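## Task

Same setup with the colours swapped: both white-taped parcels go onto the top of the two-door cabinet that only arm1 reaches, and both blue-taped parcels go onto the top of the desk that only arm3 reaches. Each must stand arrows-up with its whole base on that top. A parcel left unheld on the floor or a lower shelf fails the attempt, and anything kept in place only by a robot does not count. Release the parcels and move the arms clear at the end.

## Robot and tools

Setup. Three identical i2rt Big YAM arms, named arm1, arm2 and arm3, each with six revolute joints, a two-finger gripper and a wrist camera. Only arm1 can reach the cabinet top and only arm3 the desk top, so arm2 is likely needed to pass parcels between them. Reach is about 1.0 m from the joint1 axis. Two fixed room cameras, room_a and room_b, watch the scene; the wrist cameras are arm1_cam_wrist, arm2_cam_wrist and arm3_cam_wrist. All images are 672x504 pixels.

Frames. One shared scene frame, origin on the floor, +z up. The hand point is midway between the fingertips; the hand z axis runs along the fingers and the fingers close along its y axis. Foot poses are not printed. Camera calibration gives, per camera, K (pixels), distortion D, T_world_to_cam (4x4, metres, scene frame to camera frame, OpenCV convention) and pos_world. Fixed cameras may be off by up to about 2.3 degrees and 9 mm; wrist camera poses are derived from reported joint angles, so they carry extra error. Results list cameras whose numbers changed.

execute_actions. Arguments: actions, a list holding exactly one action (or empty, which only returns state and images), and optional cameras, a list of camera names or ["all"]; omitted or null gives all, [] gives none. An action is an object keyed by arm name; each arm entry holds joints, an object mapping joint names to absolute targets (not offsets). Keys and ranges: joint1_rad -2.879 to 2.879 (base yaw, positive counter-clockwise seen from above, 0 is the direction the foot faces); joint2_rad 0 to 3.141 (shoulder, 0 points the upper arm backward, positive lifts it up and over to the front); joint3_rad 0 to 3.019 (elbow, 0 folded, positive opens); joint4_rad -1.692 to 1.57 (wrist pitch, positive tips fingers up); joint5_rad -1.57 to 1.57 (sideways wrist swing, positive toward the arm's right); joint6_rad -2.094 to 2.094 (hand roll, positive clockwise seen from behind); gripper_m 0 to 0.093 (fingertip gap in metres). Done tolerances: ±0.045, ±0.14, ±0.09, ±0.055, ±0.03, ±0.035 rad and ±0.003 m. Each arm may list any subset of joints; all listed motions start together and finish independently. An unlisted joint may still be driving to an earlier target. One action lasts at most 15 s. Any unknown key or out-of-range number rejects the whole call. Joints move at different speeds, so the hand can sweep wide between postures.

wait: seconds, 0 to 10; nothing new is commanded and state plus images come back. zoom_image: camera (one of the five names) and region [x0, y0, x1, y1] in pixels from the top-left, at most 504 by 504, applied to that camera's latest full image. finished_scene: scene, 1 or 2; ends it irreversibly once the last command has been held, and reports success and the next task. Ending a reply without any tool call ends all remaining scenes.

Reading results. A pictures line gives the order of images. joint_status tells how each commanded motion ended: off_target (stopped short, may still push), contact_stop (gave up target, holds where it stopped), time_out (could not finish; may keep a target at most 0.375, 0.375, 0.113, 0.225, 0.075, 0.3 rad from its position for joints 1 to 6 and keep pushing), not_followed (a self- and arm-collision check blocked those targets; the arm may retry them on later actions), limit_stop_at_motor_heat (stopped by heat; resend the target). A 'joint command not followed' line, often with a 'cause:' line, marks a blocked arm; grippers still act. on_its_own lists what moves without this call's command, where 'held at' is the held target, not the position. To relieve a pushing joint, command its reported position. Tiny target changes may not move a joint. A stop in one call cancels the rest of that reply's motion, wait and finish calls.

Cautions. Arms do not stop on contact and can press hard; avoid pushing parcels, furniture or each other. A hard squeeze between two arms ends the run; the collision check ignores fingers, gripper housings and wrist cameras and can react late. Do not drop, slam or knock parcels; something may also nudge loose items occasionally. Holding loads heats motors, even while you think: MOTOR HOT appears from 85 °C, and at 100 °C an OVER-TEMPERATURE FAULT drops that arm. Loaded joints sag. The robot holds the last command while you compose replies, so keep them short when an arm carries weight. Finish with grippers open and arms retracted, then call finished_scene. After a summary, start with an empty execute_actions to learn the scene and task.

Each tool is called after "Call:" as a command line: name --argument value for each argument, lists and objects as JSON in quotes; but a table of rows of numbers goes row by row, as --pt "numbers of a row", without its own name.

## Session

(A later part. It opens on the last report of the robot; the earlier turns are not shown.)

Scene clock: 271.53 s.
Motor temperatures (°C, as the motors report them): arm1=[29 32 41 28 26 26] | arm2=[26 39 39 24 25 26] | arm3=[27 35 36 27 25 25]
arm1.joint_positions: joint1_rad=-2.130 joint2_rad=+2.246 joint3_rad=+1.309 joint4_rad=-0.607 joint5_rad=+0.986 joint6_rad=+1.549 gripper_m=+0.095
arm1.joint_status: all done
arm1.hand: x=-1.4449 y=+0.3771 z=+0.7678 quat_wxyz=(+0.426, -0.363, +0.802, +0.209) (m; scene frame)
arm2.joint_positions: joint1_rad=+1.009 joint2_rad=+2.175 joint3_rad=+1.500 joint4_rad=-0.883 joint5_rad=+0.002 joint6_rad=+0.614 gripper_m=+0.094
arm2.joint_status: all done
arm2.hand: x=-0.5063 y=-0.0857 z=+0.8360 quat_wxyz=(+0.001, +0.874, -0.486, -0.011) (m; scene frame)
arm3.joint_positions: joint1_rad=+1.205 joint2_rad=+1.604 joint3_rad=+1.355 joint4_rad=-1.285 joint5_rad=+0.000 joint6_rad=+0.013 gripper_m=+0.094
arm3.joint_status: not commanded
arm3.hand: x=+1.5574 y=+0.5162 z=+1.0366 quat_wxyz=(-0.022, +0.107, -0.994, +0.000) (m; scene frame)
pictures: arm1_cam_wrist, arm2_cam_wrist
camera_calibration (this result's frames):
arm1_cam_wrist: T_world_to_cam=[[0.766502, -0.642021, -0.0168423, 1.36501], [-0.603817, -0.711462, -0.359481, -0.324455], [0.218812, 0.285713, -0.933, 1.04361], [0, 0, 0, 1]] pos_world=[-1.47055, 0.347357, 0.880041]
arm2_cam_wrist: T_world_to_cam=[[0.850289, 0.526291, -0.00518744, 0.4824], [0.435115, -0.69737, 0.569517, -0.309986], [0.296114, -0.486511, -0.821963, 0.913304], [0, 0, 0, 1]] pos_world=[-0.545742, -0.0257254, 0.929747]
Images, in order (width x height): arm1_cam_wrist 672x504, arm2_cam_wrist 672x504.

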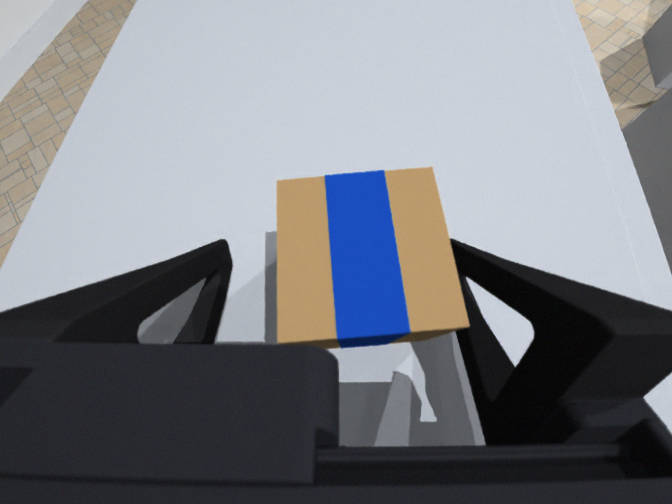

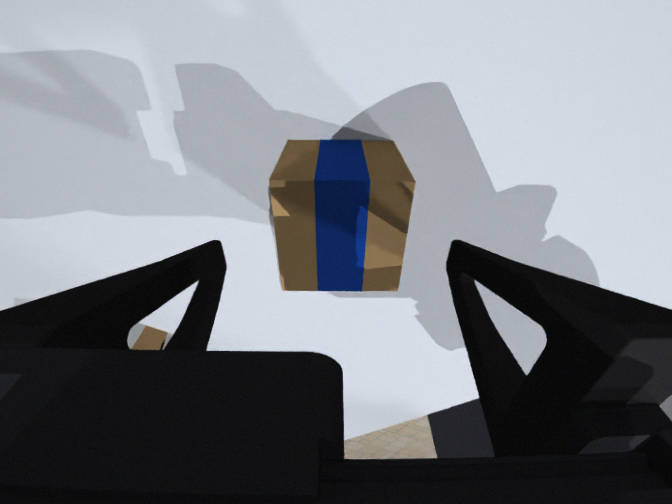

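Call:
execute_actions --actions '[{"arm2":{"joints":{"joint2_rad":2.265,"joint4_rad":-0.79}},"arm1":{"joints":{"joint2_rad":2.18,"joint3_rad":1.293,"joint4_rad":-0.62,"joint5_rad":0.96}}}]' --cameras '["arm1_cam_wrist","arm2_cam_wrist"]'

Scene clock: 284.93 s.
Motor temperatures (°C, as the motors report them): arm1=[29 32 40 28 25 26] | arm2=[26 39 39 24 25 26] | arm3=[27 35 36 27 25 25]
arm1.joint_positions: joint1_rad=-2.131 joint2_rad=+2.194 joint3_rad=+1.289 joint4_rad=-0.608 joint5_rad=+0.962 joint6_rad=+1.556 gripper_m=+0.095
arm1.joint_status: all done
arm1.hand: x=-1.4467 y=+0.3764 z=+0.7868 quat_wxyz=(+0.410, -0.356, +0.811, +0.218) (m; scene frame)
arm2.joint_positions: joint1_rad=+1.008 joint2_rad=+2.252 joint3_rad=+1.501 joint4_rad=-0.796 joint5_rad=+0.002 joint6_rad=+0.614 gripper_m=+0.094
arm2.joint_status: all done
arm2.hand: x=-0.5097 y=-0.0837 z=+0.7924 quat_wxyz=(+0.001, +0.873, -0.487, -0.015) (m; scene frame)
arm3.joint_positions: joint1_rad=+1.205 joint2_rad=+1.604 joint3_rad=+1.355 joint4_rad=-1.285 joint5_rad=+0.000 joint6_rad=+0.013 gripper_m=+0.094
arm3.joint_status: not commanded
arm3.hand: x=+1.5574 y=+0.5162 z=+1.0366 quat_wxyz=(-0.022, +0.107, -0.994, +0.000) (m; scene frame)
pictures: arm1_cam_wrist, arm2_cam_wrist
camera_calibration (this result's frames):
arm1_cam_wrist: T_world_to_cam=[[0.762692, -0.644548, -0.0534749, 1.39051], [-0.621392, -0.707335, -0.33697, -0.363931], [0.179368, 0.290233, -0.939996, 1.0086], [0, 0, 0, 1]] pos_world=[-1.46759, 0.346102, 0.899804]
arm2_cam_wrist: T_world_to_cam=[[0.851217, 0.524694, -0.0112462, 0.489125], [0.439039, -0.70019, 0.563009, -0.275299], [0.287533, -0.48418, -0.826374, 0.878749], [0, 0, 0, 1]] pos_world=[-0.548154, -0.0239298, 0.886672]
Images, in order (width x height): arm1_cam_wrist 672x504, arm2_cam_wrist 672x504.

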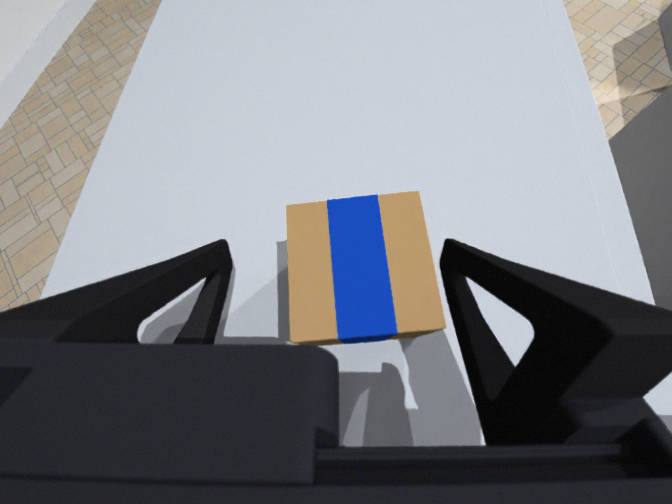

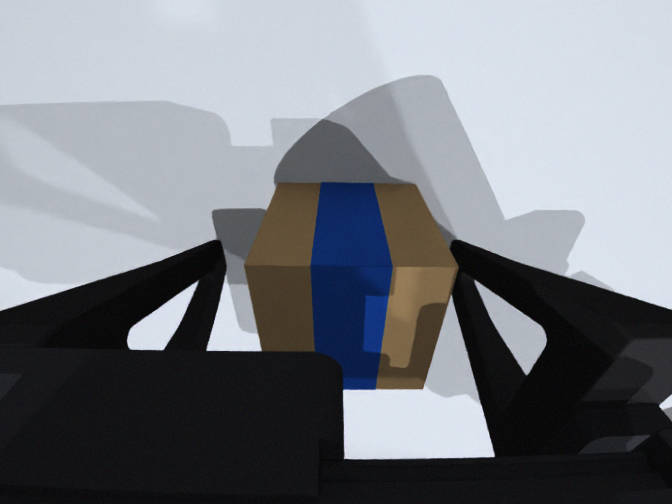

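Call:
execute_actions --actions '[{"arm2":{"joints":{"gripper_m":0.04}},"arm1":{"joints":{"joint2_rad":2.265,"joint4_rad":-0.60}}}]' --cameras '["arm1_cam_wrist","arm2_cam_wrist"]'

Scene clock: 300.93 s.
Motor temperatures (°C, as the motors report them): arm1=[29 33 40 28 25 26] | arm2=[26 39 38 24 25 26] | arm3=[27 35 36 27 25 25]
arm1.joint_positions: joint1_rad=-2.129 joint2_rad=+2.237 joint3_rad=+1.289 joint4_rad=-0.608 joint5_rad=+0.984 joint6_rad=+1.553 gripper_m=+0.095
arm1.joint_status: all done
arm1.hand: x=-1.4397 y=+0.3711 z=+0.7672 quat_wxyz=(+0.427, -0.366, +0.802, +0.204) (m; scene frame)
arm2.joint_positions: joint1_rad=+1.008 joint2_rad=+2.252 joint3_rad=+1.501 joint4_rad=-0.796 joint5_rad=+0.001 joint6_rad=+0.614 gripper_m=+0.049
arm2.joint_status: gripper_m off_target (ended at +0.049, target +0.040)
arm2.hand: x=-0.5098 y=-0.0838 z=+0.7924 quat_wxyz=(+0.002, +0.873, -0.487, -0.015) (m; scene frame)
arm3.joint_positions: joint1_rad=+1.205 joint2_rad=+1.604 joint3_rad=+1.355 joint4_rad=-1.285 joint5_rad=+0.000 joint6_rad=+0.013 gripper_m=+0.094
arm3.joint_status: not commanded
arm3.hand: x=+1.5574 y=+0.5162 z=+1.0366 quat_wxyz=(-0.022, +0.107, -0.994, +0.000) (m; scene frame)
pictures: arm1_cam_wrist, arm2_cam_wrist
camera_calibration (this result's frames):
arm1_cam_wrist: T_world_to_cam=[[0.766526, -0.64218, -0.00647181, 1.34932], [-0.601692, -0.714602, -0.356806, -0.323624], [0.224509, 0.277395, -0.934156, 1.05572], [0, 0, 0, 1]] pos_world=[-1.46603, 0.342394, 0.87947]
arm2_cam_wrist: T_world_to_cam=[[0.851201, 0.524706, -0.0118688, 0.489719], [0.439224, -0.699784, 0.563369, -0.275518], [0.287297, -0.484753, -0.82612, 0.878336], [0, 0, 0, 1]] pos_world=[-0.548179, -0.0239853, 0.886641]
Images, in order (width x height): arm1_cam_wrist 672x504, arm2_cam_wrist 672x504.

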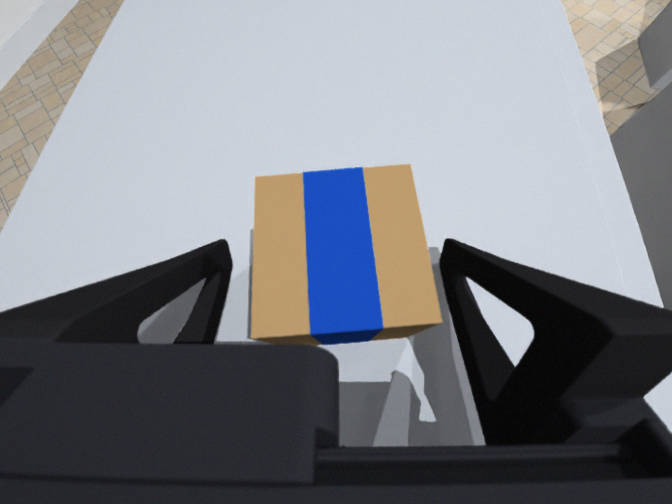

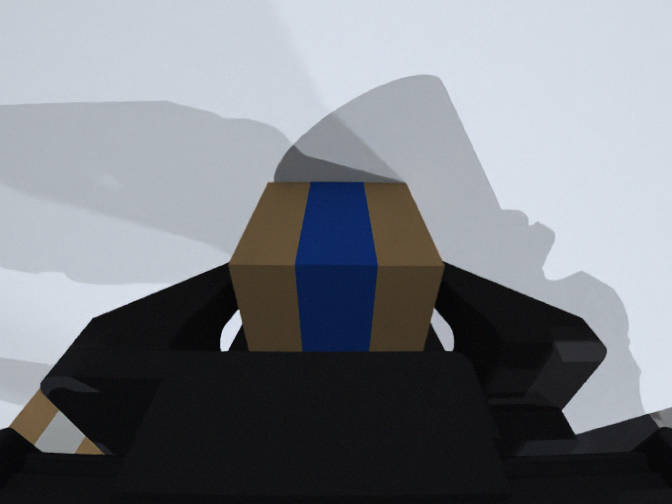

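Call:
execute_actions --actions '[{"arm2":{"joints":{"joint2_rad":2.05,"joint3_rad":1.55,"joint4_rad":-1.05}},"arm1":{"joints":{"joint2_rad":2.237,"joint5_rad":0.97,"gripper_m":0.04}}}]' --cameras '["arm1_cam_wrist","arm2_cam_wrist"]'

Scene clock: 313.73 s.
Motor temperatures (°C, as the motors report them): arm1=[29 32 39 28 25 26] | arm2=[26 39 38 24 25 26] | arm3=[27 35 36 27 25 25]
arm1.joint_positions: joint1_rad=-2.130 joint2_rad=+2.237 joint3_rad=+1.289 joint4_rad=-0.608 joint5_rad=+0.986 joint6_rad=+1.553 gripper_m=+0.049
arm1.joint_status: gripper_m off_target (ended at +0.049, target +0.040); the others done
arm1.hand: x=-1.4389 y=+0.3717 z=+0.7674 quat_wxyz=(+0.428, -0.365, +0.801, +0.204) (m; scene frame)
arm2.joint_positions: joint1_rad=+1.008 joint2_rad=+2.039 joint3_rad=+1.525 joint4_rad=-1.042 joint5_rad=+0.001 joint6_rad=+0.614 gripper_m=+0.049
arm2.joint_status: all done
arm2.hand: x=-0.5008 y=-0.0874 z=+0.9210 quat_wxyz=(+0.001, +0.873, -0.487, -0.011) (m; scene frame)
arm3.joint_positions: joint1_rad=+1.205 joint2_rad=+1.604 joint3_rad=+1.355 joint4_rad=-1.285 joint5_rad=+0.000 joint6_rad=+0.013 gripper_m=+0.094
arm3.joint_status: not commanded
arm3.hand: x=+1.5574 y=+0.5162 z=+1.0366 quat_wxyz=(-0.022, +0.107, -0.994, +0.000) (m; scene frame)
pictures: arm1_cam_wrist, arm2_cam_wrist
camera_calibration (this result's frames):
arm1_cam_wrist: T_world_to_cam=[[0.765517, -0.643384, -0.00643768, 1.34805], [-0.60238, -0.713141, -0.358563, -0.322784], [0.226103, 0.278364, -0.933483, 1.05704], [0, 0, 0, 1]] pos_world=[-1.46539, 0.342878, 0.879667]
arm2_cam_wrist: T_world_to_cam=[[0.851272, 0.524684, -0.00658205, 0.480689], [0.434461, -0.697746, 0.569556, -0.362364], [0.294244, -0.487707, -0.821926, 0.979645], [0, 0, 0, 1]] pos_world=[-0.540019, -0.0272685, 1.01475]
Images, in order (width x height): arm1_cam_wrist 672x504, arm2_cam_wrist 672x504.

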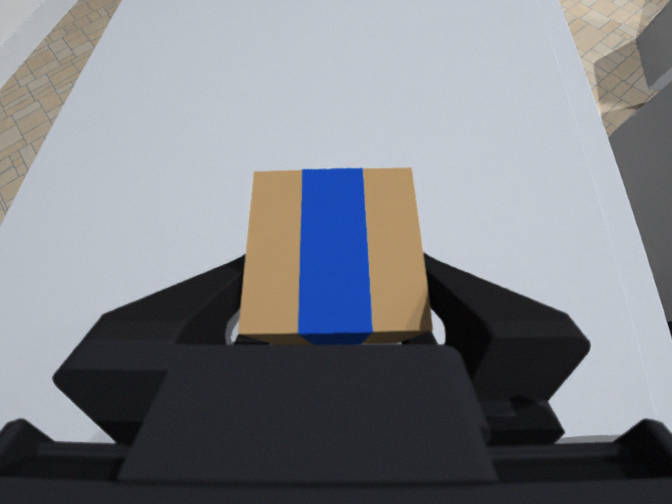

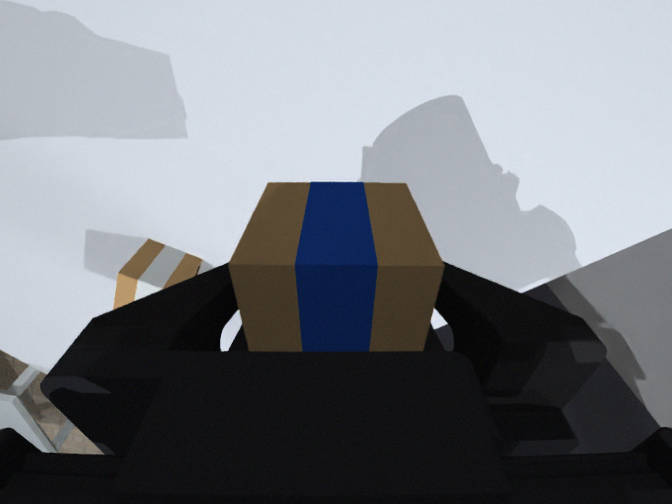

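Call:
execute_actions --actions '[{"arm2":{"joints":{"joint2_rad":1.75,"joint3_rad":1.37,"joint4_rad":-1.18}},"arm1":{"joints":{"joint2_rad":1.85,"joint3_rad":1.40,"joint4_rad":-1.12}}}]' --cameras '["arm1_cam_wrist"]'

Call:
execute_actions --actions '[{"arm2":{"joints":{"joint1_rad":-1.07,"joint6_rad":0.0}},"arm1":{"joints":{"joint2_rad":1.72,"joint3_rad":1.75,"joint4_rad":-1.6,"joint5_rad":-0.61}}}]' --cameras '["arm1_cam_wrist","arm2_cam_wrist","room_a"]'

Scene clock: 350.90 s.
Motor temperatures (°C, as the motors report them): arm1=[29 33 39 28 25 26] | arm2=[26 39 41 24 25 26] | arm3=[27 35 37 27 25 25]
arm1.joint_positions: joint1_rad=-2.131 joint2_rad=+1.857 joint3_rad=+1.385 joint4_rad=-1.108 joint5_rad=+0.970 joint6_rad=+1.557 gripper_m=+0.049
arm1.joint_status: all done
arm1.hand: x=-1.4358 y=+0.3669 z=+0.9901 quat_wxyz=(+0.425, -0.370, +0.803, +0.193) (m; scene frame)
arm2.joint_positions: joint1_rad=+1.008 joint2_rad=+1.740 joint3_rad=+1.355 joint4_rad=-1.177 joint5_rad=+0.001 joint6_rad=+0.614 gripper_m=+0.049
arm2.joint_status: all done
arm2.hand: x=-0.4259 y=-0.1192 z=+1.0192 quat_wxyz=(+0.001, +0.873, -0.487, -0.008) (m; scene frame)
arm3.joint_positions: joint1_rad=+1.205 joint2_rad=+1.604 joint3_rad=+1.355 joint4_rad=-1.285 joint5_rad=+0.000 joint6_rad=+0.013 gripper_m=+0.094
arm3.joint_status: not commanded
arm3.hand: x=+1.5574 y=+0.5162 z=+1.0366 quat_wxyz=(-0.022, +0.107, -0.994, +0.000) (m; scene frame)
pictures: arm1_cam_wrist
camera_calibration (this result's frames):
arm1_cam_wrist: T_world_to_cam=[[0.763782, -0.64534, 0.0131249, 1.32289], [-0.602757, -0.720363, -0.343162, -0.257635], [0.230911, 0.25419, -0.939184, 1.28691], [0, 0, 0, 1]] pos_world=[-1.46285, 0.341002, 1.10287]
Images, in order (width x height): arm1_cam_wrist 672x504.

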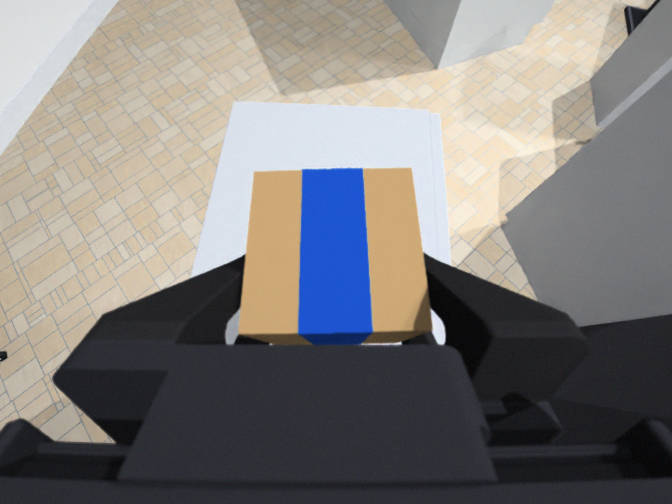

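Scene clock: 352.97 s.
Motor temperatures (°C, as the motors report them): arm1=[29 33 39 28 25 26] | arm2=[26 39 41 24 25 26] | arm3=[27 35 37 27 25 25]
arm1.joint_positions: joint1_rad=-2.131 joint2_rad=+1.722 joint3_rad=+1.722 joint4_rad=-1.587 joint5_rad=-0.606 joint6_rad=+1.557 gripper_m=+0.049
arm1.joint_status: all done
arm1.hand: x=-1.5858 y=+0.1796 z=+1.1396 quat_wxyz=(-0.272, -0.400, +0.867, -0.121) (m; scene frame)
arm2.joint_positions: joint1_rad=-1.076 joint2_rad=+1.750 joint3_rad=+1.355 joint4_rad=-1.177 joint5_rad=+0.000 joint6_rad=+0.017 gripper_m=+0.049
arm2.joint_status: all done
arm2.hand: x=+0.4452 y=-0.0100 z=+1.0082 quat_wxyz=(+0.004, +0.314, -0.950, -0.002) (m; scene frame)
arm3.joint_positions: joint1_rad=+1.205 joint2_rad=+1.604 joint3_rad=+1.355 joint4_rad=-1.285 joint5_rad=+0.000 joint6_rad=+0.013 gripper_m=+0.094
arm3.joint_status: not commanded
arm3.hand: x=+1.5574 y=+0.5162 z=+1.0366 quat_wxyz=(-0.022, +0.107, -0.994, +0.000) (m; scene frame)
pictures: arm1_cam_wrist, arm2_cam_wrist, room_a
camera_calibration (this result's frames):
arm1_cam_wrist: T_world_to_cam=[[0.765239, -0.643537, -0.0164064, 1.35028], [-0.206359, -0.269366, 0.940669, -1.34713], [-0.609774, -0.716451, -0.33893, -0.333272], [0, 0, 0, 1]] pos_world=[-1.5145, 0.267314, 1.1764]
arm2_cam_wrist: T_world_to_cam=[[0.594454, -0.804129, 0.000301817, -0.270542], [-0.64985, -0.480182, 0.589169, -0.303832], [-0.473623, -0.35043, -0.80801, 1.13994], [0, 0, 0, 1]] pos_world=[0.503282, 0.0360242, 1.10017]
Images, in order (width x height): arm1_cam_wrist 672x504, arm2_cam_wrist 672x504, room_a 672x504.

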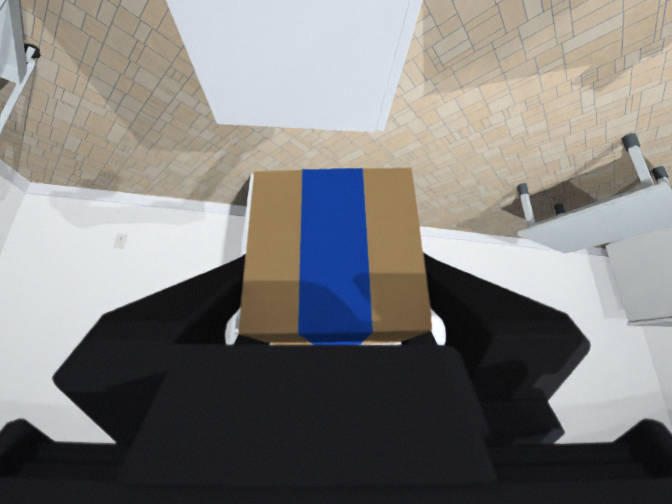

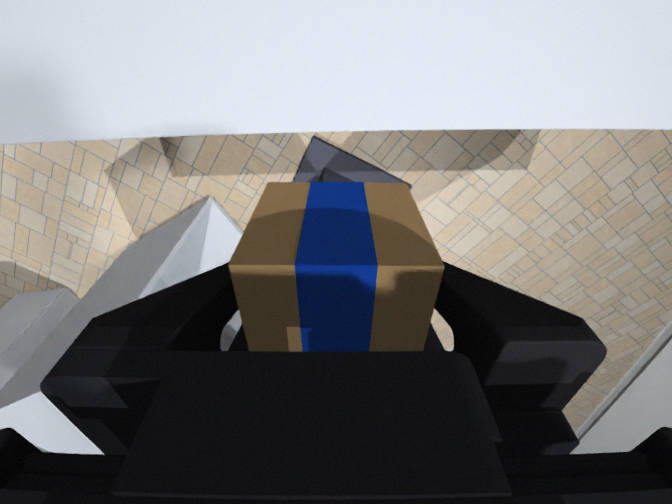

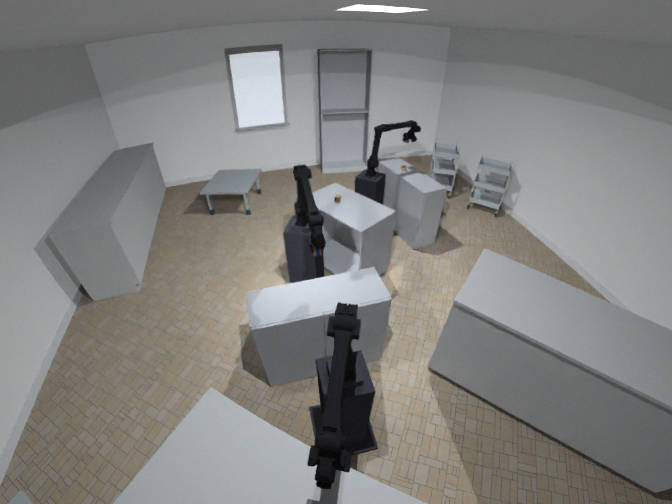

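Call:
execute_actions --actions '[{"arm2":{"joints":{"joint2_rad":2.245,"joint3_rad":1.895,"joint4_rad":-1.18}},"arm1":{"joints":{"joint1_rad":1.478}}}]' --cameras '["arm1_cam_wrist","arm2_cam_wrist","room_b"]'

Scene clock: 361.10 s.
Motor temperatures (°C, as the motors report them): arm1=[29 33 41 28 25 26] | arm2=[26 39 41 24 25 26] | arm3=[27 35 37 27 25 25]
arm1.joint_positions: joint1_rad=+1.485 joint2_rad=+1.737 joint3_rad=+1.722 joint4_rad=-1.587 joint5_rad=-0.610 joint6_rad=+1.557 gripper_m=+0.049
arm1.joint_status: all done
arm1.hand: x=-0.5921 y=-0.1244 z=+1.1176 quat_wxyz=(+0.203, -0.751, -0.586, -0.228) (m; scene frame)
arm2.joint_positions: joint1_rad=-1.076 joint2_rad=+2.262 joint3_rad=+1.845 joint4_rad=-1.180 joint5_rad=+0.000 joint6_rad=+0.017 gripper_m=+0.049
arm2.joint_status: all done
arm2.hand: x=+0.5632 y=+0.0815 z=+0.8874 quat_wxyz=(+0.016, +0.314, -0.949, +0.002) (m; scene frame)
arm3.joint_positions: joint1_rad=+1.205 joint2_rad=+1.604 joint3_rad=+1.355 joint4_rad=-1.285 joint5_rad=+0.000 joint6_rad=+0.013 gripper_m=+0.094
arm3.joint_status: not commanded
arm3.hand: x=+1.5574 y=+0.5162 z=+1.0366 quat_wxyz=(-0.022, +0.107, -0.994, +0.000) (m; scene frame)
pictures: arm1_cam_wrist, arm2_cam_wrist, room_b
camera_calibration (this result's frames):
arm1_cam_wrist: T_world_to_cam=[[-0.97439, 0.223098, 0.0281427, -0.578225], [0.0986726, 0.311746, 0.945028, -0.955293], [0.202061, 0.923603, -0.325775, 0.717389], [0, 0, 0, 1]] pos_world=[-0.614112, -0.235773, 1.15276]
arm2_cam_wrist: T_world_to_cam=[[0.594894, -0.803804, 0.000745855, -0.267724], [-0.637627, -0.471342, 0.609318, -0.137568], [-0.489421, -0.362956, -0.792925, 1.12678], [0, 0, 0, 1]] pos_world=[0.623017, 0.128931, 0.977471]
Images, in order (width x height): arm1_cam_wrist 672x504, arm2_cam_wrist 672x504, room_b 672x504.

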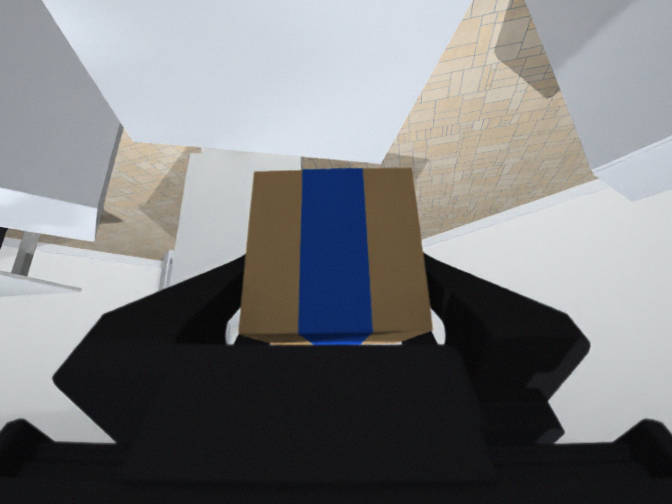

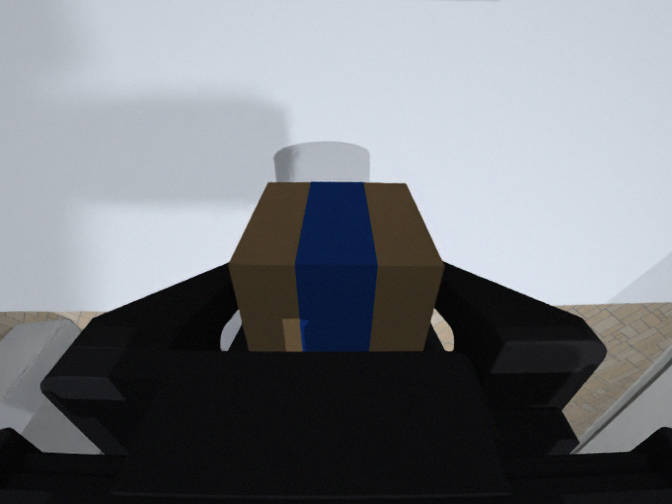

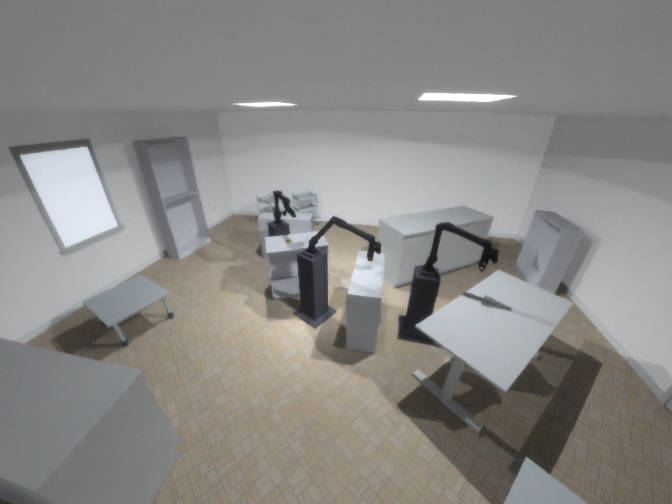

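Call:
execute_actions --actions '[{"arm2":{"joints":{"joint2_rad":2.305,"joint4_rad":-1.10}},"arm1":{"joints":{"joint2_rad":2.14,"joint3_rad":1.69,"joint4_rad":-1.08}}}]' --cameras '["arm1_cam_wrist","arm2_cam_wrist","room_a"]'

Scene clock: 373.90 s.
Motor temperatures (°C, as the motors report them): arm1=[29 33 42 28 25 26] | arm2=[26 40 43 24 25 26] | arm3=[27 35 37 27 25 25]
arm1.joint_positions: joint1_rad=+1.485 joint2_rad=+2.151 joint3_rad=+1.656 joint4_rad=-1.093 joint5_rad=-0.609 joint6_rad=+1.558 gripper_m=+0.049
arm1.joint_status: all done
arm1.hand: x=-0.5059 y=-0.1438 z=+0.8579 quat_wxyz=(+0.197, -0.750, -0.588, -0.232) (m; scene frame)
arm2.joint_positions: joint1_rad=-1.076 joint2_rad=+2.298 joint3_rad=+1.846 joint4_rad=-1.110 joint5_rad=+0.000 joint6_rad=+0.017 gripper_m=+0.049
arm2.joint_status: all done
arm2.hand: x=+0.5725 y=+0.0889 z=+0.8646 quat_wxyz=(-0.001, +0.314, -0.950, -0.004) (m; scene frame)
arm3.joint_positions: joint1_rad=+1.205 joint2_rad=+1.604 joint3_rad=+1.355 joint4_rad=-1.285 joint5_rad=+0.000 joint6_rad=+0.013 gripper_m=+0.094
arm3.joint_status: not commanded
arm3.hand: x=+1.5574 y=+0.5162 z=+1.0366 quat_wxyz=(-0.022, +0.107, -0.994, +0.000) (m; scene frame)
pictures: arm1_cam_wrist, arm2_cam_wrist, room_a
camera_calibration (this result's frames):
arm1_cam_wrist: T_world_to_cam=[[-0.974587, 0.223577, 0.0138883, -0.470316], [0.0858858, 0.315681, 0.94497, -0.718115], [0.20689, 0.922149, -0.326861, 0.636428], [0, 0, 0, 1]] pos_world=[-0.528359, -0.255034, 0.893153]
arm2_cam_wrist: T_world_to_cam=[[0.594709, -0.803941, 0.00011561, -0.266695], [-0.654476, -0.48406, 0.580815, -0.0787999], [-0.466885, -0.345492, -0.814035, 1.1197], [0, 0, 0, 1]] pos_world=[0.629806, 0.134298, 0.957278]
Images, in order (width x height): arm1_cam_wrist 672x504, arm2_cam_wrist 672x504, room_a 672x504.

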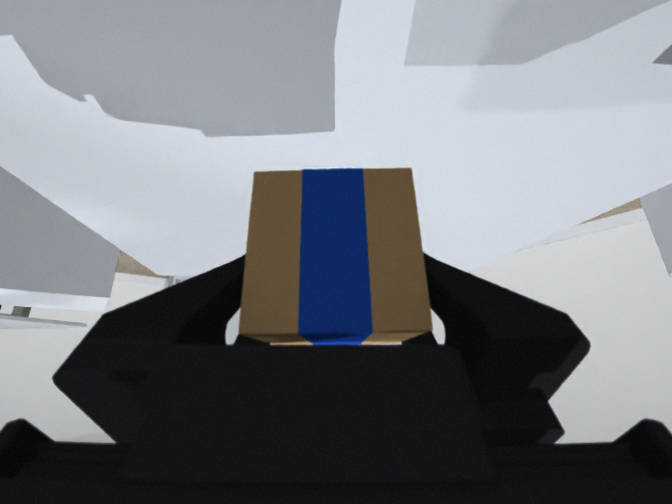

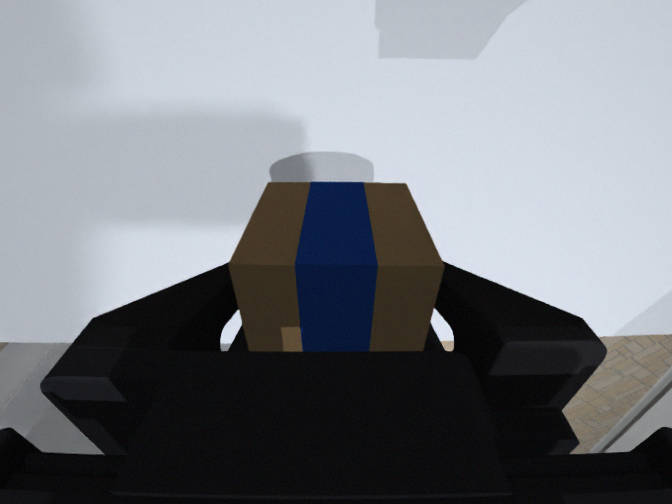

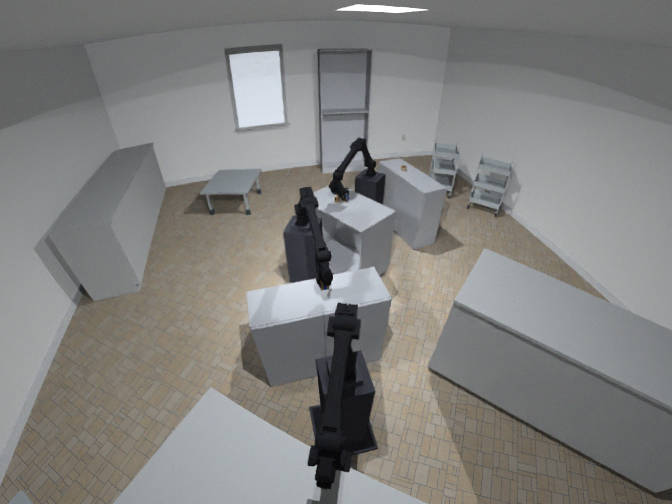

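Call:
execute_actions --actions '[{"arm2":{"joints":{"joint2_rad":2.35,"joint4_rad":-1.075}},"arm1":{"joints":{"joint1_rad":1.42,"joint3_rad":2.09,"joint4_rad":-1.3}}}]' --cameras '["arm2_cam_wrist"]'

Scene clock: 437.33 s.
Motor temperatures (°C, as the motors report them): arm1=[29 34 42 28 25 26] | arm2=[26 41 45 24 25 26] | arm3=[27 35 37 27 25 25]
arm1.joint_positions: joint1_rad=+1.415 joint2_rad=+2.141 joint3_rad=+2.049 joint4_rad=-1.288 joint5_rad=-0.609 joint6_rad=+1.558 gripper_m=+0.049
arm1.joint_status: all done
arm1.hand: x=-0.4278 y=-0.2154 z=+1.0088 quat_wxyz=(+0.108, -0.749, -0.584, -0.294) (m; scene frame)
arm2.joint_positions: joint1_rad=-1.076 joint2_rad=+2.347 joint3_rad=+1.849 joint4_rad=-1.084 joint5_rad=+0.000 joint6_rad=+0.017 gripper_m=+0.049
arm2.joint_status: all done
arm2.hand: x=+0.5709 y=+0.0878 z=+0.8341 quat_wxyz=(+0.009, +0.314, -0.949, +0.000) (m; scene frame)
arm3.joint_positions: joint1_rad=+1.205 joint2_rad=+1.604 joint3_rad=+1.355 joint4_rad=-1.285 joint5_rad=+0.000 joint6_rad=+0.013 gripper_m=+0.094
arm3.joint_status: not commanded
arm3.hand: x=+1.5574 y=+0.5162 z=+1.0366 quat_wxyz=(-0.022, +0.107, -0.994, +0.000) (m; scene frame)
pictures: arm2_cam_wrist
camera_calibration (this result's frames):
arm2_cam_wrist: T_world_to_cam=[[0.594812, -0.803864, 0.000475788, -0.266907], [-0.644972, -0.476888, 0.597151, -0.0823849], [-0.479801, -0.3555, -0.802129, 1.09208], [0, 0, 0, 1]] pos_world=[0.629607, 0.13439, 0.925315]
Images, in order (width x height): arm2_cam_wrist 672x504.

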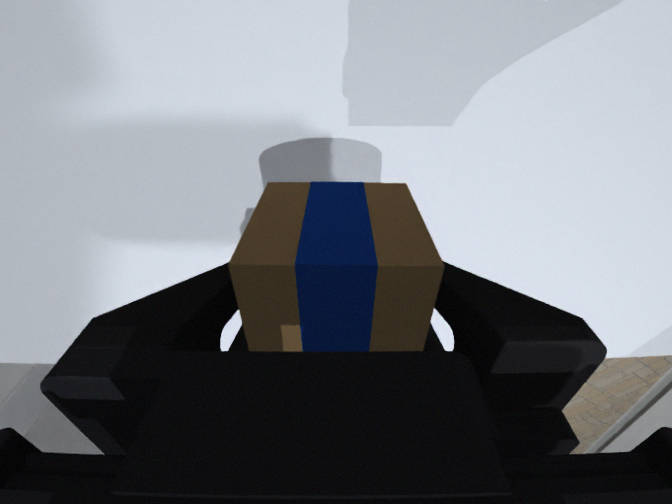

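Call:
execute_actions --actions '[{"arm2":{"joints":{"joint2_rad":2.378,"joint4_rad":-1.05}},"arm1":{"joints":{"joint2_rad":2.35,"joint4_rad":-1.25}}}]' --cameras '["arm1_cam_wrist","arm2_cam_wrist","room_a"]'

Scene clock: 444.13 s.
Motor temperatures (°C, as the motors report them): arm1=[29 34 43 28 25 26] | arm2=[26 41 45 24 25 26] | arm3=[27 35 37 27 25 25]
arm1.joint_positions: joint1_rad=+1.415 joint2_rad=+2.368 joint3_rad=+2.059 joint4_rad=-1.262 joint5_rad=-0.609 joint6_rad=+1.558 gripper_m=+0.049
arm1.joint_status: all done
arm1.hand: x=-0.4301 y=-0.2135 z=+0.8574 quat_wxyz=(+0.182, -0.769, -0.563, -0.242) (m; scene frame)
arm2.joint_positions: joint1_rad=-1.076 joint2_rad=+2.367 joint3_rad=+1.849 joint4_rad=-1.060 joint5_rad=+0.000 joint6_rad=+0.017 gripper_m=+0.049
arm2.joint_status: all done
arm2.hand: x=+0.5721 y=+0.0888 z=+0.8209 quat_wxyz=(+0.007, +0.314, -0.949, -0.001) (m; scene frame)
arm3.joint_positions: joint1_rad=+1.205 joint2_rad=+1.604 joint3_rad=+1.355 joint4_rad=-1.285 joint5_rad=+0.000 joint6_rad=+0.013 gripper_m=+0.094
arm3.joint_status: not commanded
arm3.hand: x=+1.5574 y=+0.5162 z=+1.0366 quat_wxyz=(-0.022, +0.107, -0.994, +0.000) (m; scene frame)
pictures: arm1_cam_wrist, arm2_cam_wrist, room_a
camera_calibration (this result's frames):
arm1_cam_wrist: T_world_to_cam=[[-0.956582, 0.291459, -0.00173352, -0.345208], [0.0940628, 0.314337, 0.94464, -0.698638], [0.275868, 0.903462, -0.328105, 0.711647], [0, 0, 0, 1]] pos_world=[-0.460825, -0.322724, 0.892858]
arm2_cam_wrist: T_world_to_cam=[[0.594792, -0.803879, 0.000408031, -0.266725], [-0.646785, -0.478257, 0.594087, -0.0696087], [-0.477379, -0.353623, -0.804401, 1.08277], [0, 0, 0, 1]] pos_world=[0.630518, 0.135188, 0.912446]
Images, in order (width x height): arm1_cam_wrist 672x504, arm2_cam_wrist 672x504, room_a 672x504.

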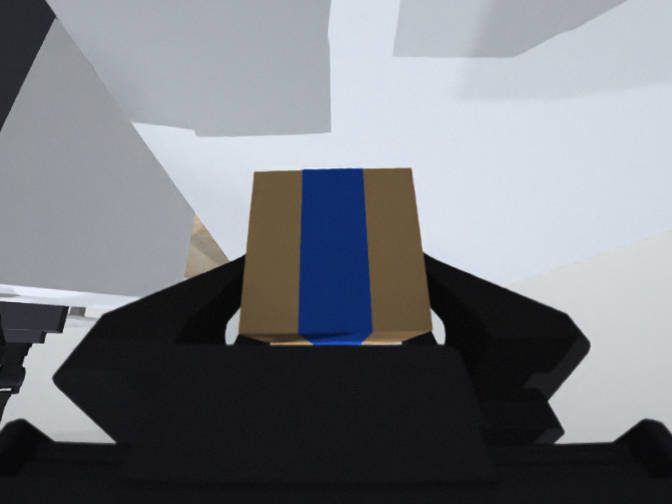

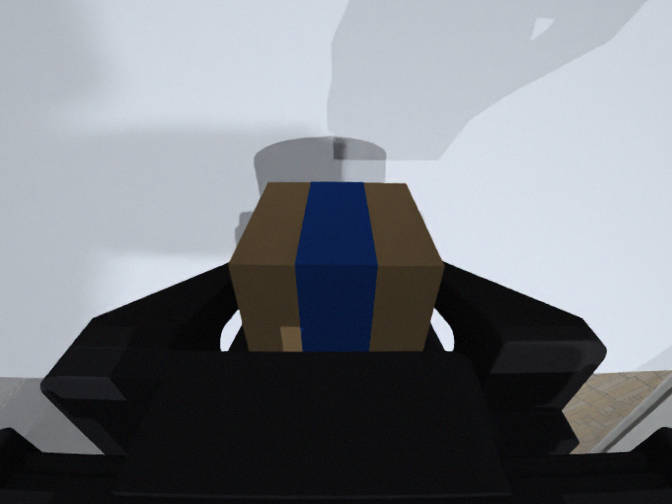

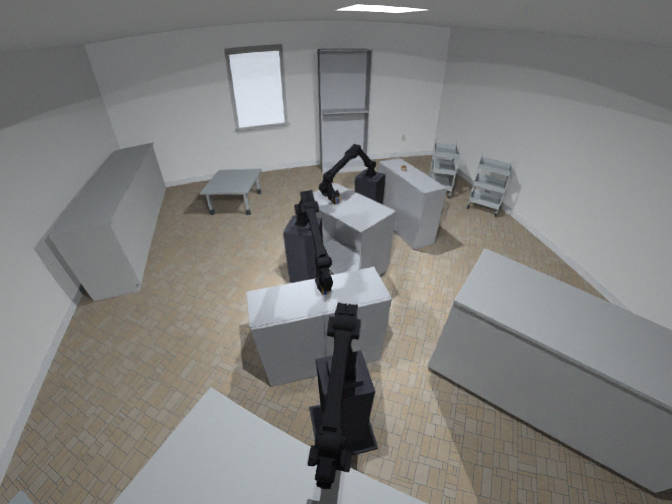

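Call:
execute_actions --actions '[{"arm2":{"joints":{"joint2_rad":2.405,"joint4_rad":-1.03}},"arm1":{"joints":{"joint2_rad":2.42,"joint4_rad":-1.17}}}]' --cameras '["arm1_cam_wrist","arm2_cam_wrist"]'

Scene clock: 452.83 s.
Motor temperatures (°C, as the motors report them): arm1=[29 35 43 28 25 26] | arm2=[26 41 45 24 25 26] | arm3=[27 35 37 27 25 25]
arm1.joint_positions: joint1_rad=+1.415 joint2_rad=+2.429 joint3_rad=+2.059 joint4_rad=-1.184 joint5_rad=-0.609 joint6_rad=+1.558 gripper_m=+0.049
arm1.joint_status: all done
arm1.hand: x=-0.4225 y=-0.2157 z=+0.8160 quat_wxyz=(+0.176, -0.767, -0.565, -0.247) (m; scene frame)
arm2.joint_positions: joint1_rad=-1.076 joint2_rad=+2.397 joint3_rad=+1.849 joint4_rad=-1.040 joint5_rad=+0.000 joint6_rad=+0.017 gripper_m=+0.049
arm2.joint_status: all done
arm2.hand: x=+0.5705 y=+0.0878 z=+0.8016 quat_wxyz=(+0.011, +0.314, -0.949, +0.001) (m; scene frame)
arm3.joint_positions: joint1_rad=+1.205 joint2_rad=+1.604 joint3_rad=+1.355 joint4_rad=-1.285 joint5_rad=+0.000 joint6_rad=+0.013 gripper_m=+0.094
arm3.joint_status: not commanded
arm3.hand: x=+1.5574 y=+0.5162 z=+1.0366 quat_wxyz=(-0.022, +0.107, -0.994, +0.000) (m; scene frame)
pictures: arm1_cam_wrist, arm2_cam_wrist
camera_calibration (this result's frames):
arm1_cam_wrist: T_world_to_cam=[[-0.956377, 0.291523, -0.0188955, -0.323324], [0.0786816, 0.319336, 0.94437, -0.664794], [0.281339, 0.901687, -0.328343, 0.700045], [0, 0, 0, 1]] pos_world=[-0.453862, -0.324673, 0.851556]
arm2_cam_wrist: T_world_to_cam=[[0.594843, -0.803842, 0.000577246, -0.266801], [-0.642235, -0.474821, 0.60173, -0.0687033], [-0.483422, -0.358306, -0.798699, 1.06538], [0, 0, 0, 1]] pos_world=[0.629611, 0.134645, 0.892417]
Images, in order (width x height): arm1_cam_wrist 672x504, arm2_cam_wrist 672x504.

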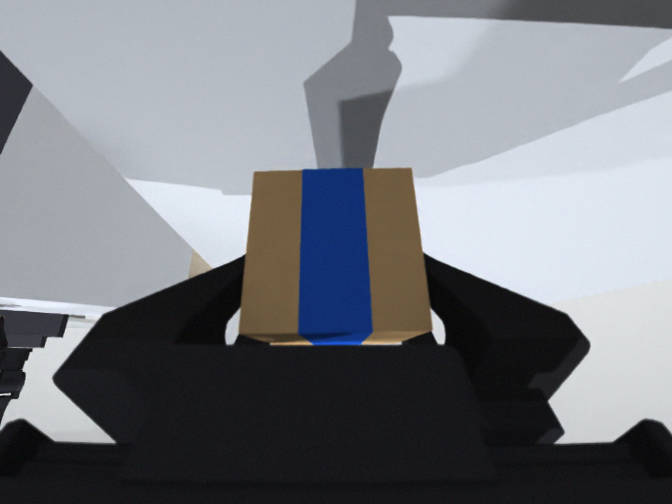

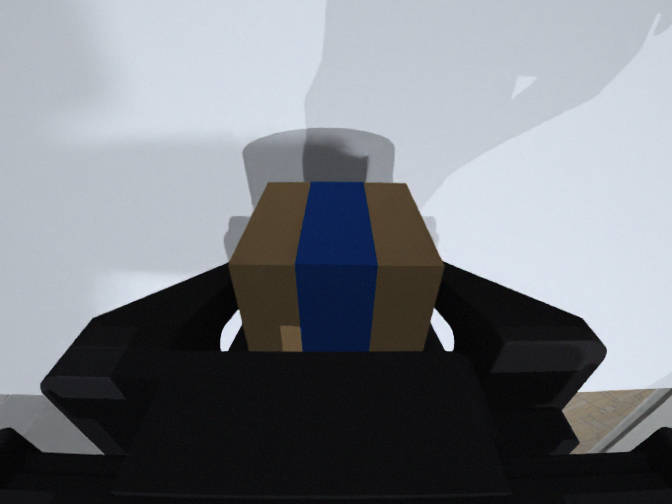

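Call:
execute_actions --actions '[{"arm2":{"joints":{"joint2_rad":2.43,"joint4_rad":-1.01}},"arm1":{"joints":{"joint2_rad":2.455,"joint4_rad":-1.145}}}]' --cameras '["arm1_cam_wrist","arm2_cam_wrist"]'

Scene clock: 458.17 s.
Motor temperatures (°C, as the motors report them): arm1=[29 35 43 28 25 26] | arm2=[26 41 45 24 25 26] | arm3=[27 35 37 27 25 25]
arm1.joint_positions: joint1_rad=+1.415 joint2_rad=+2.453 joint3_rad=+2.059 joint4_rad=-1.159 joint5_rad=-0.609 joint6_rad=+1.558 gripper_m=+0.049
arm1.joint_status: all done
arm1.hand: x=-0.4215 y=-0.2159 z=+0.7992 quat_wxyz=(+0.176, -0.767, -0.565, -0.247) (m; scene frame)
arm2.joint_positions: joint1_rad=-1.076 joint2_rad=+2.420 joint3_rad=+1.849 joint4_rad=-1.020 joint5_rad=+0.000 joint6_rad=+0.017 gripper_m=+0.049
arm2.joint_status: all done
arm2.hand: x=+0.5698 y=+0.0874 z=+0.7868 quat_wxyz=(+0.013, +0.314, -0.949, +0.001) (m; scene frame)
arm3.joint_positions: joint1_rad=+1.205 joint2_rad=+1.604 joint3_rad=+1.355 joint4_rad=-1.285 joint5_rad=+0.000 joint6_rad=+0.013 gripper_m=+0.094
arm3.joint_status: not commanded
arm3.hand: x=+1.5574 y=+0.5162 z=+1.0366 quat_wxyz=(-0.022, +0.107, -0.994, +0.000) (m; scene frame)
pictures: arm1_cam_wrist, arm2_cam_wrist
camera_calibration (this result's frames):
arm1_cam_wrist: T_world_to_cam=[[-0.95637, 0.291523, -0.0192768, -0.322276], [0.0783399, 0.319447, 0.94436, -0.64905], [0.281461, 0.901647, -0.328347, 0.694469], [0, 0, 0, 1]] pos_world=[-0.452834, -0.324879, 0.834751]
arm2_cam_wrist: T_world_to_cam=[[0.594857, -0.803831, 0.000624518, -0.266761], [-0.64095, -0.473852, 0.60386, -0.0628208], [-0.485106, -0.359611, -0.79709, 1.05288], [0, 0, 0, 1]] pos_world=[0.629176, 0.134427, 0.877338]
Images, in order (width x height): arm1_cam_wrist 672x504, arm2_cam_wrist 672x504.

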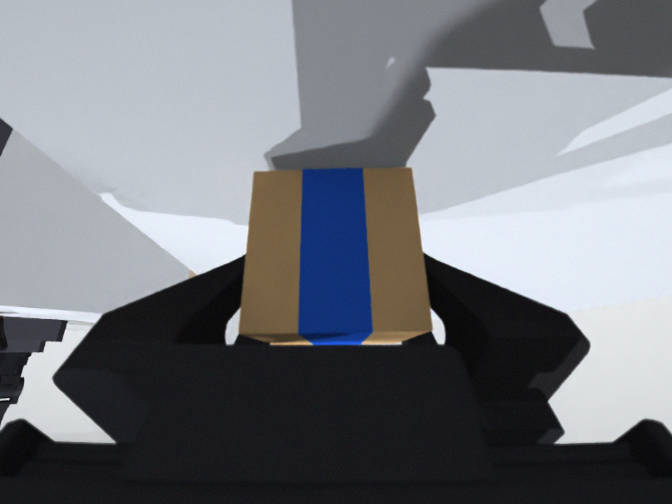

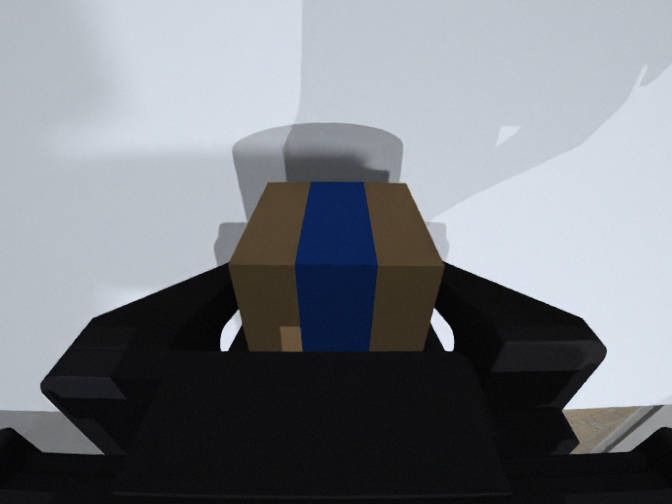

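Call:
execute_actions --actions '[{"arm2":{"joints":{"joint2_rad":2.455}},"arm1":{"joints":{"joint2_rad":2.478,"joint4_rad":-1.125}}}]' --cameras '["arm1_cam_wrist","arm2_cam_wrist"]'

Scene clock: 462.53 s.
Motor temperatures (°C, as the motors report them): arm1=[29 35 43 28 25 26] | arm2=[26 41 45 24 25 26] | arm3=[27 35 37 27 25 25]
arm1.joint_positions: joint1_rad=+1.415 joint2_rad=+2.459 joint3_rad=+2.059 joint4_rad=-1.141 joint5_rad=-0.610 joint6_rad=+1.560 gripper_m=+0.049
arm1.joint_status: all done
arm1.hand: x=-0.4186 y=-0.2166 z=+0.7954 quat_wxyz=(+0.171, -0.766, -0.566, -0.251) (m; scene frame)
arm2.joint_positions: joint1_rad=-1.076 joint2_rad=+2.436 joint3_rad=+1.853 joint4_rad=-1.017 joint5_rad=+0.000 joint6_rad=+0.016 gripper_m=+0.049
arm2.joint_status: all done
arm2.hand: x=+0.5681 y=+0.0861 z=+0.7770 quat_wxyz=(+0.018, +0.314, -0.949, +0.003) (m; scene frame)
arm3.joint_positions: joint1_rad=+1.205 joint2_rad=+1.604 joint3_rad=+1.355 joint4_rad=-1.285 joint5_rad=+0.000 joint6_rad=+0.013 gripper_m=+0.094
arm3.joint_status: not commanded
arm3.hand: x=+1.5574 y=+0.5162 z=+1.0366 quat_wxyz=(-0.022, +0.107, -0.994, +0.000) (m; scene frame)
pictures: arm1_cam_wrist, arm2_cam_wrist
camera_calibration (this result's frames):
arm1_cam_wrist: T_world_to_cam=[[-0.955595, 0.293031, -0.0311645, -0.309284], [0.0677552, 0.321406, 0.944514, -0.649629], [0.286788, 0.900462, -0.326988, 0.693928], [0, 0, 0, 1]] pos_world=[-0.450544, -0.325431, 0.830852]
arm2_cam_wrist: T_world_to_cam=[[0.595222, -0.803561, 0.000799678, -0.267101], [-0.635585, -0.470187, 0.612337, -0.0686051], [-0.491674, -0.364984, -0.790597, 1.04295], [0, 0, 0, 1]] pos_world=[0.628171, 0.133772, 0.866776]
Images, in order (width x height): arm1_cam_wrist 672x504, arm2_cam_wrist 672x504.

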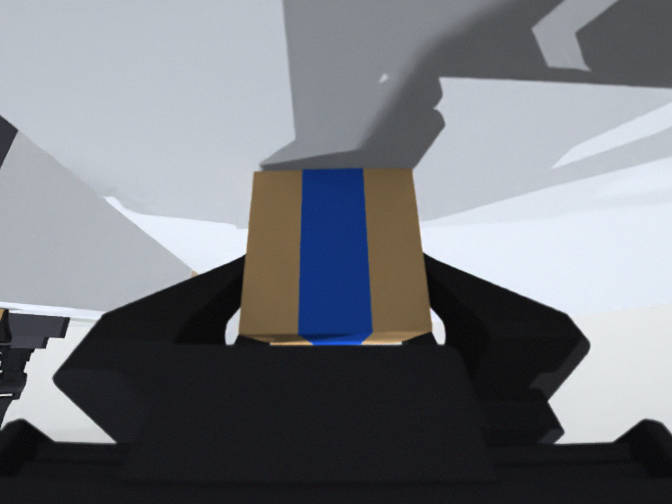

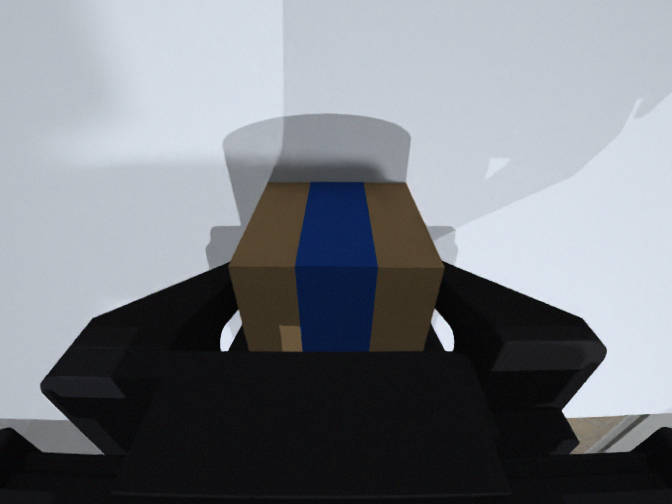

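Call:
execute_actions --actions '[{"arm2":{"joints":{"joint2_rad":2.436,"gripper_m":0.093}},"arm1":{"joints":{"joint2_rad":2.459,"gripper_m":0.093}}}]' --cameras '["arm1_cam_wrist","arm2_cam_wrist"]'

Scene clock: 465.50 s.
Motor temperatures (°C, as the motors report them): arm1=[29 35 43 28 25 26] | arm2=[26 41 45 24 25 26] | arm3=[27 35 37 27 25 25]
arm1.joint_positions: joint1_rad=+1.415 joint2_rad=+2.459 joint3_rad=+2.059 joint4_rad=-1.139 joint5_rad=-0.610 joint6_rad=+1.561 gripper_m=+0.093
arm1.joint_status: all done
arm1.hand: x=-0.4183 y=-0.2166 z=+0.7952 quat_wxyz=(+0.171, -0.766, -0.566, -0.252) (m; scene frame)
arm2.joint_positions: joint1_rad=-1.076 joint2_rad=+2.436 joint3_rad=+1.853 joint4_rad=-1.017 joint5_rad=+0.000 joint6_rad=+0.016 gripper_m=+0.093
arm2.joint_status: all done
arm2.hand: x=+0.5681 y=+0.0861 z=+0.7770 quat_wxyz=(+0.018, +0.314, -0.949, +0.003) (m; scene frame)
arm3.joint_positions: joint1_rad=+1.205 joint2_rad=+1.604 joint3_rad=+1.355 joint4_rad=-1.285 joint5_rad=+0.000 joint6_rad=+0.013 gripper_m=+0.094
arm3.joint_status: not commanded
arm3.hand: x=+1.5574 y=+0.5162 z=+1.0366 quat_wxyz=(-0.022, +0.107, -0.994, +0.000) (m; scene frame)
pictures: arm1_cam_wrist, arm2_cam_wrist
camera_calibration (this result's frames):
arm1_cam_wrist: T_world_to_cam=[[-0.955474, 0.293327, -0.0320875, -0.308187], [0.0670268, 0.321649, 0.944483, -0.649604], [0.287363, 0.900278, -0.326988, 0.694044], [0, 0, 0, 1]] pos_world=[-0.450366, -0.325489, 0.830595]
arm2_cam_wrist: T_world_to_cam=[[0.595222, -0.803561, 0.000799678, -0.267101], [-0.635585, -0.470187, 0.612337, -0.0686051], [-0.491674, -0.364984, -0.790597, 1.04295], [0, 0, 0, 1]] pos_world=[0.628171, 0.133772, 0.866776]
Images, in order (width x height): arm1_cam_wrist 672x504, arm2_cam_wrist 672x504.

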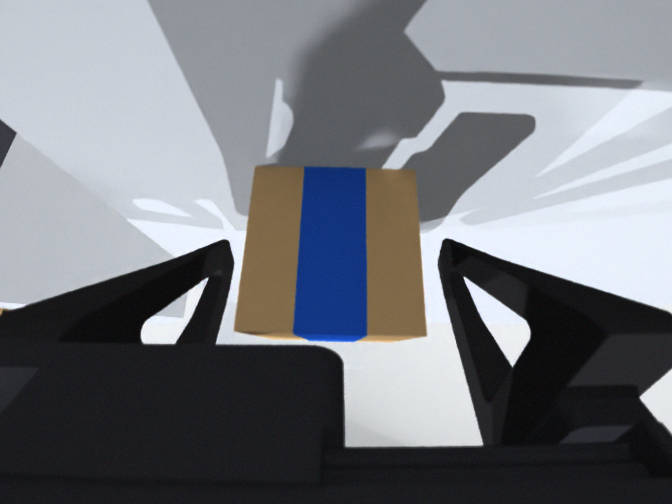

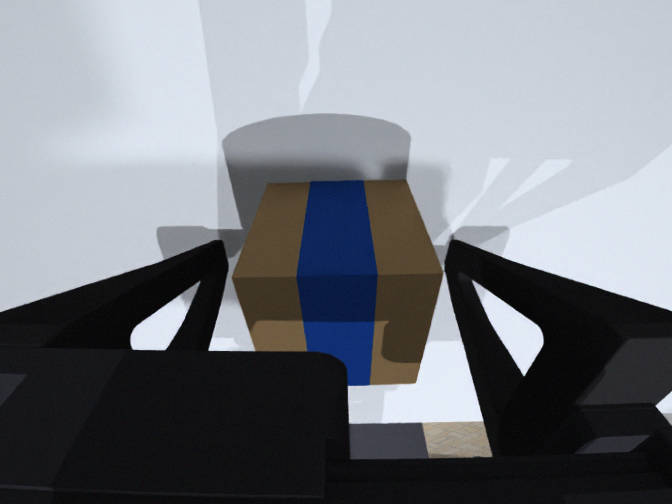

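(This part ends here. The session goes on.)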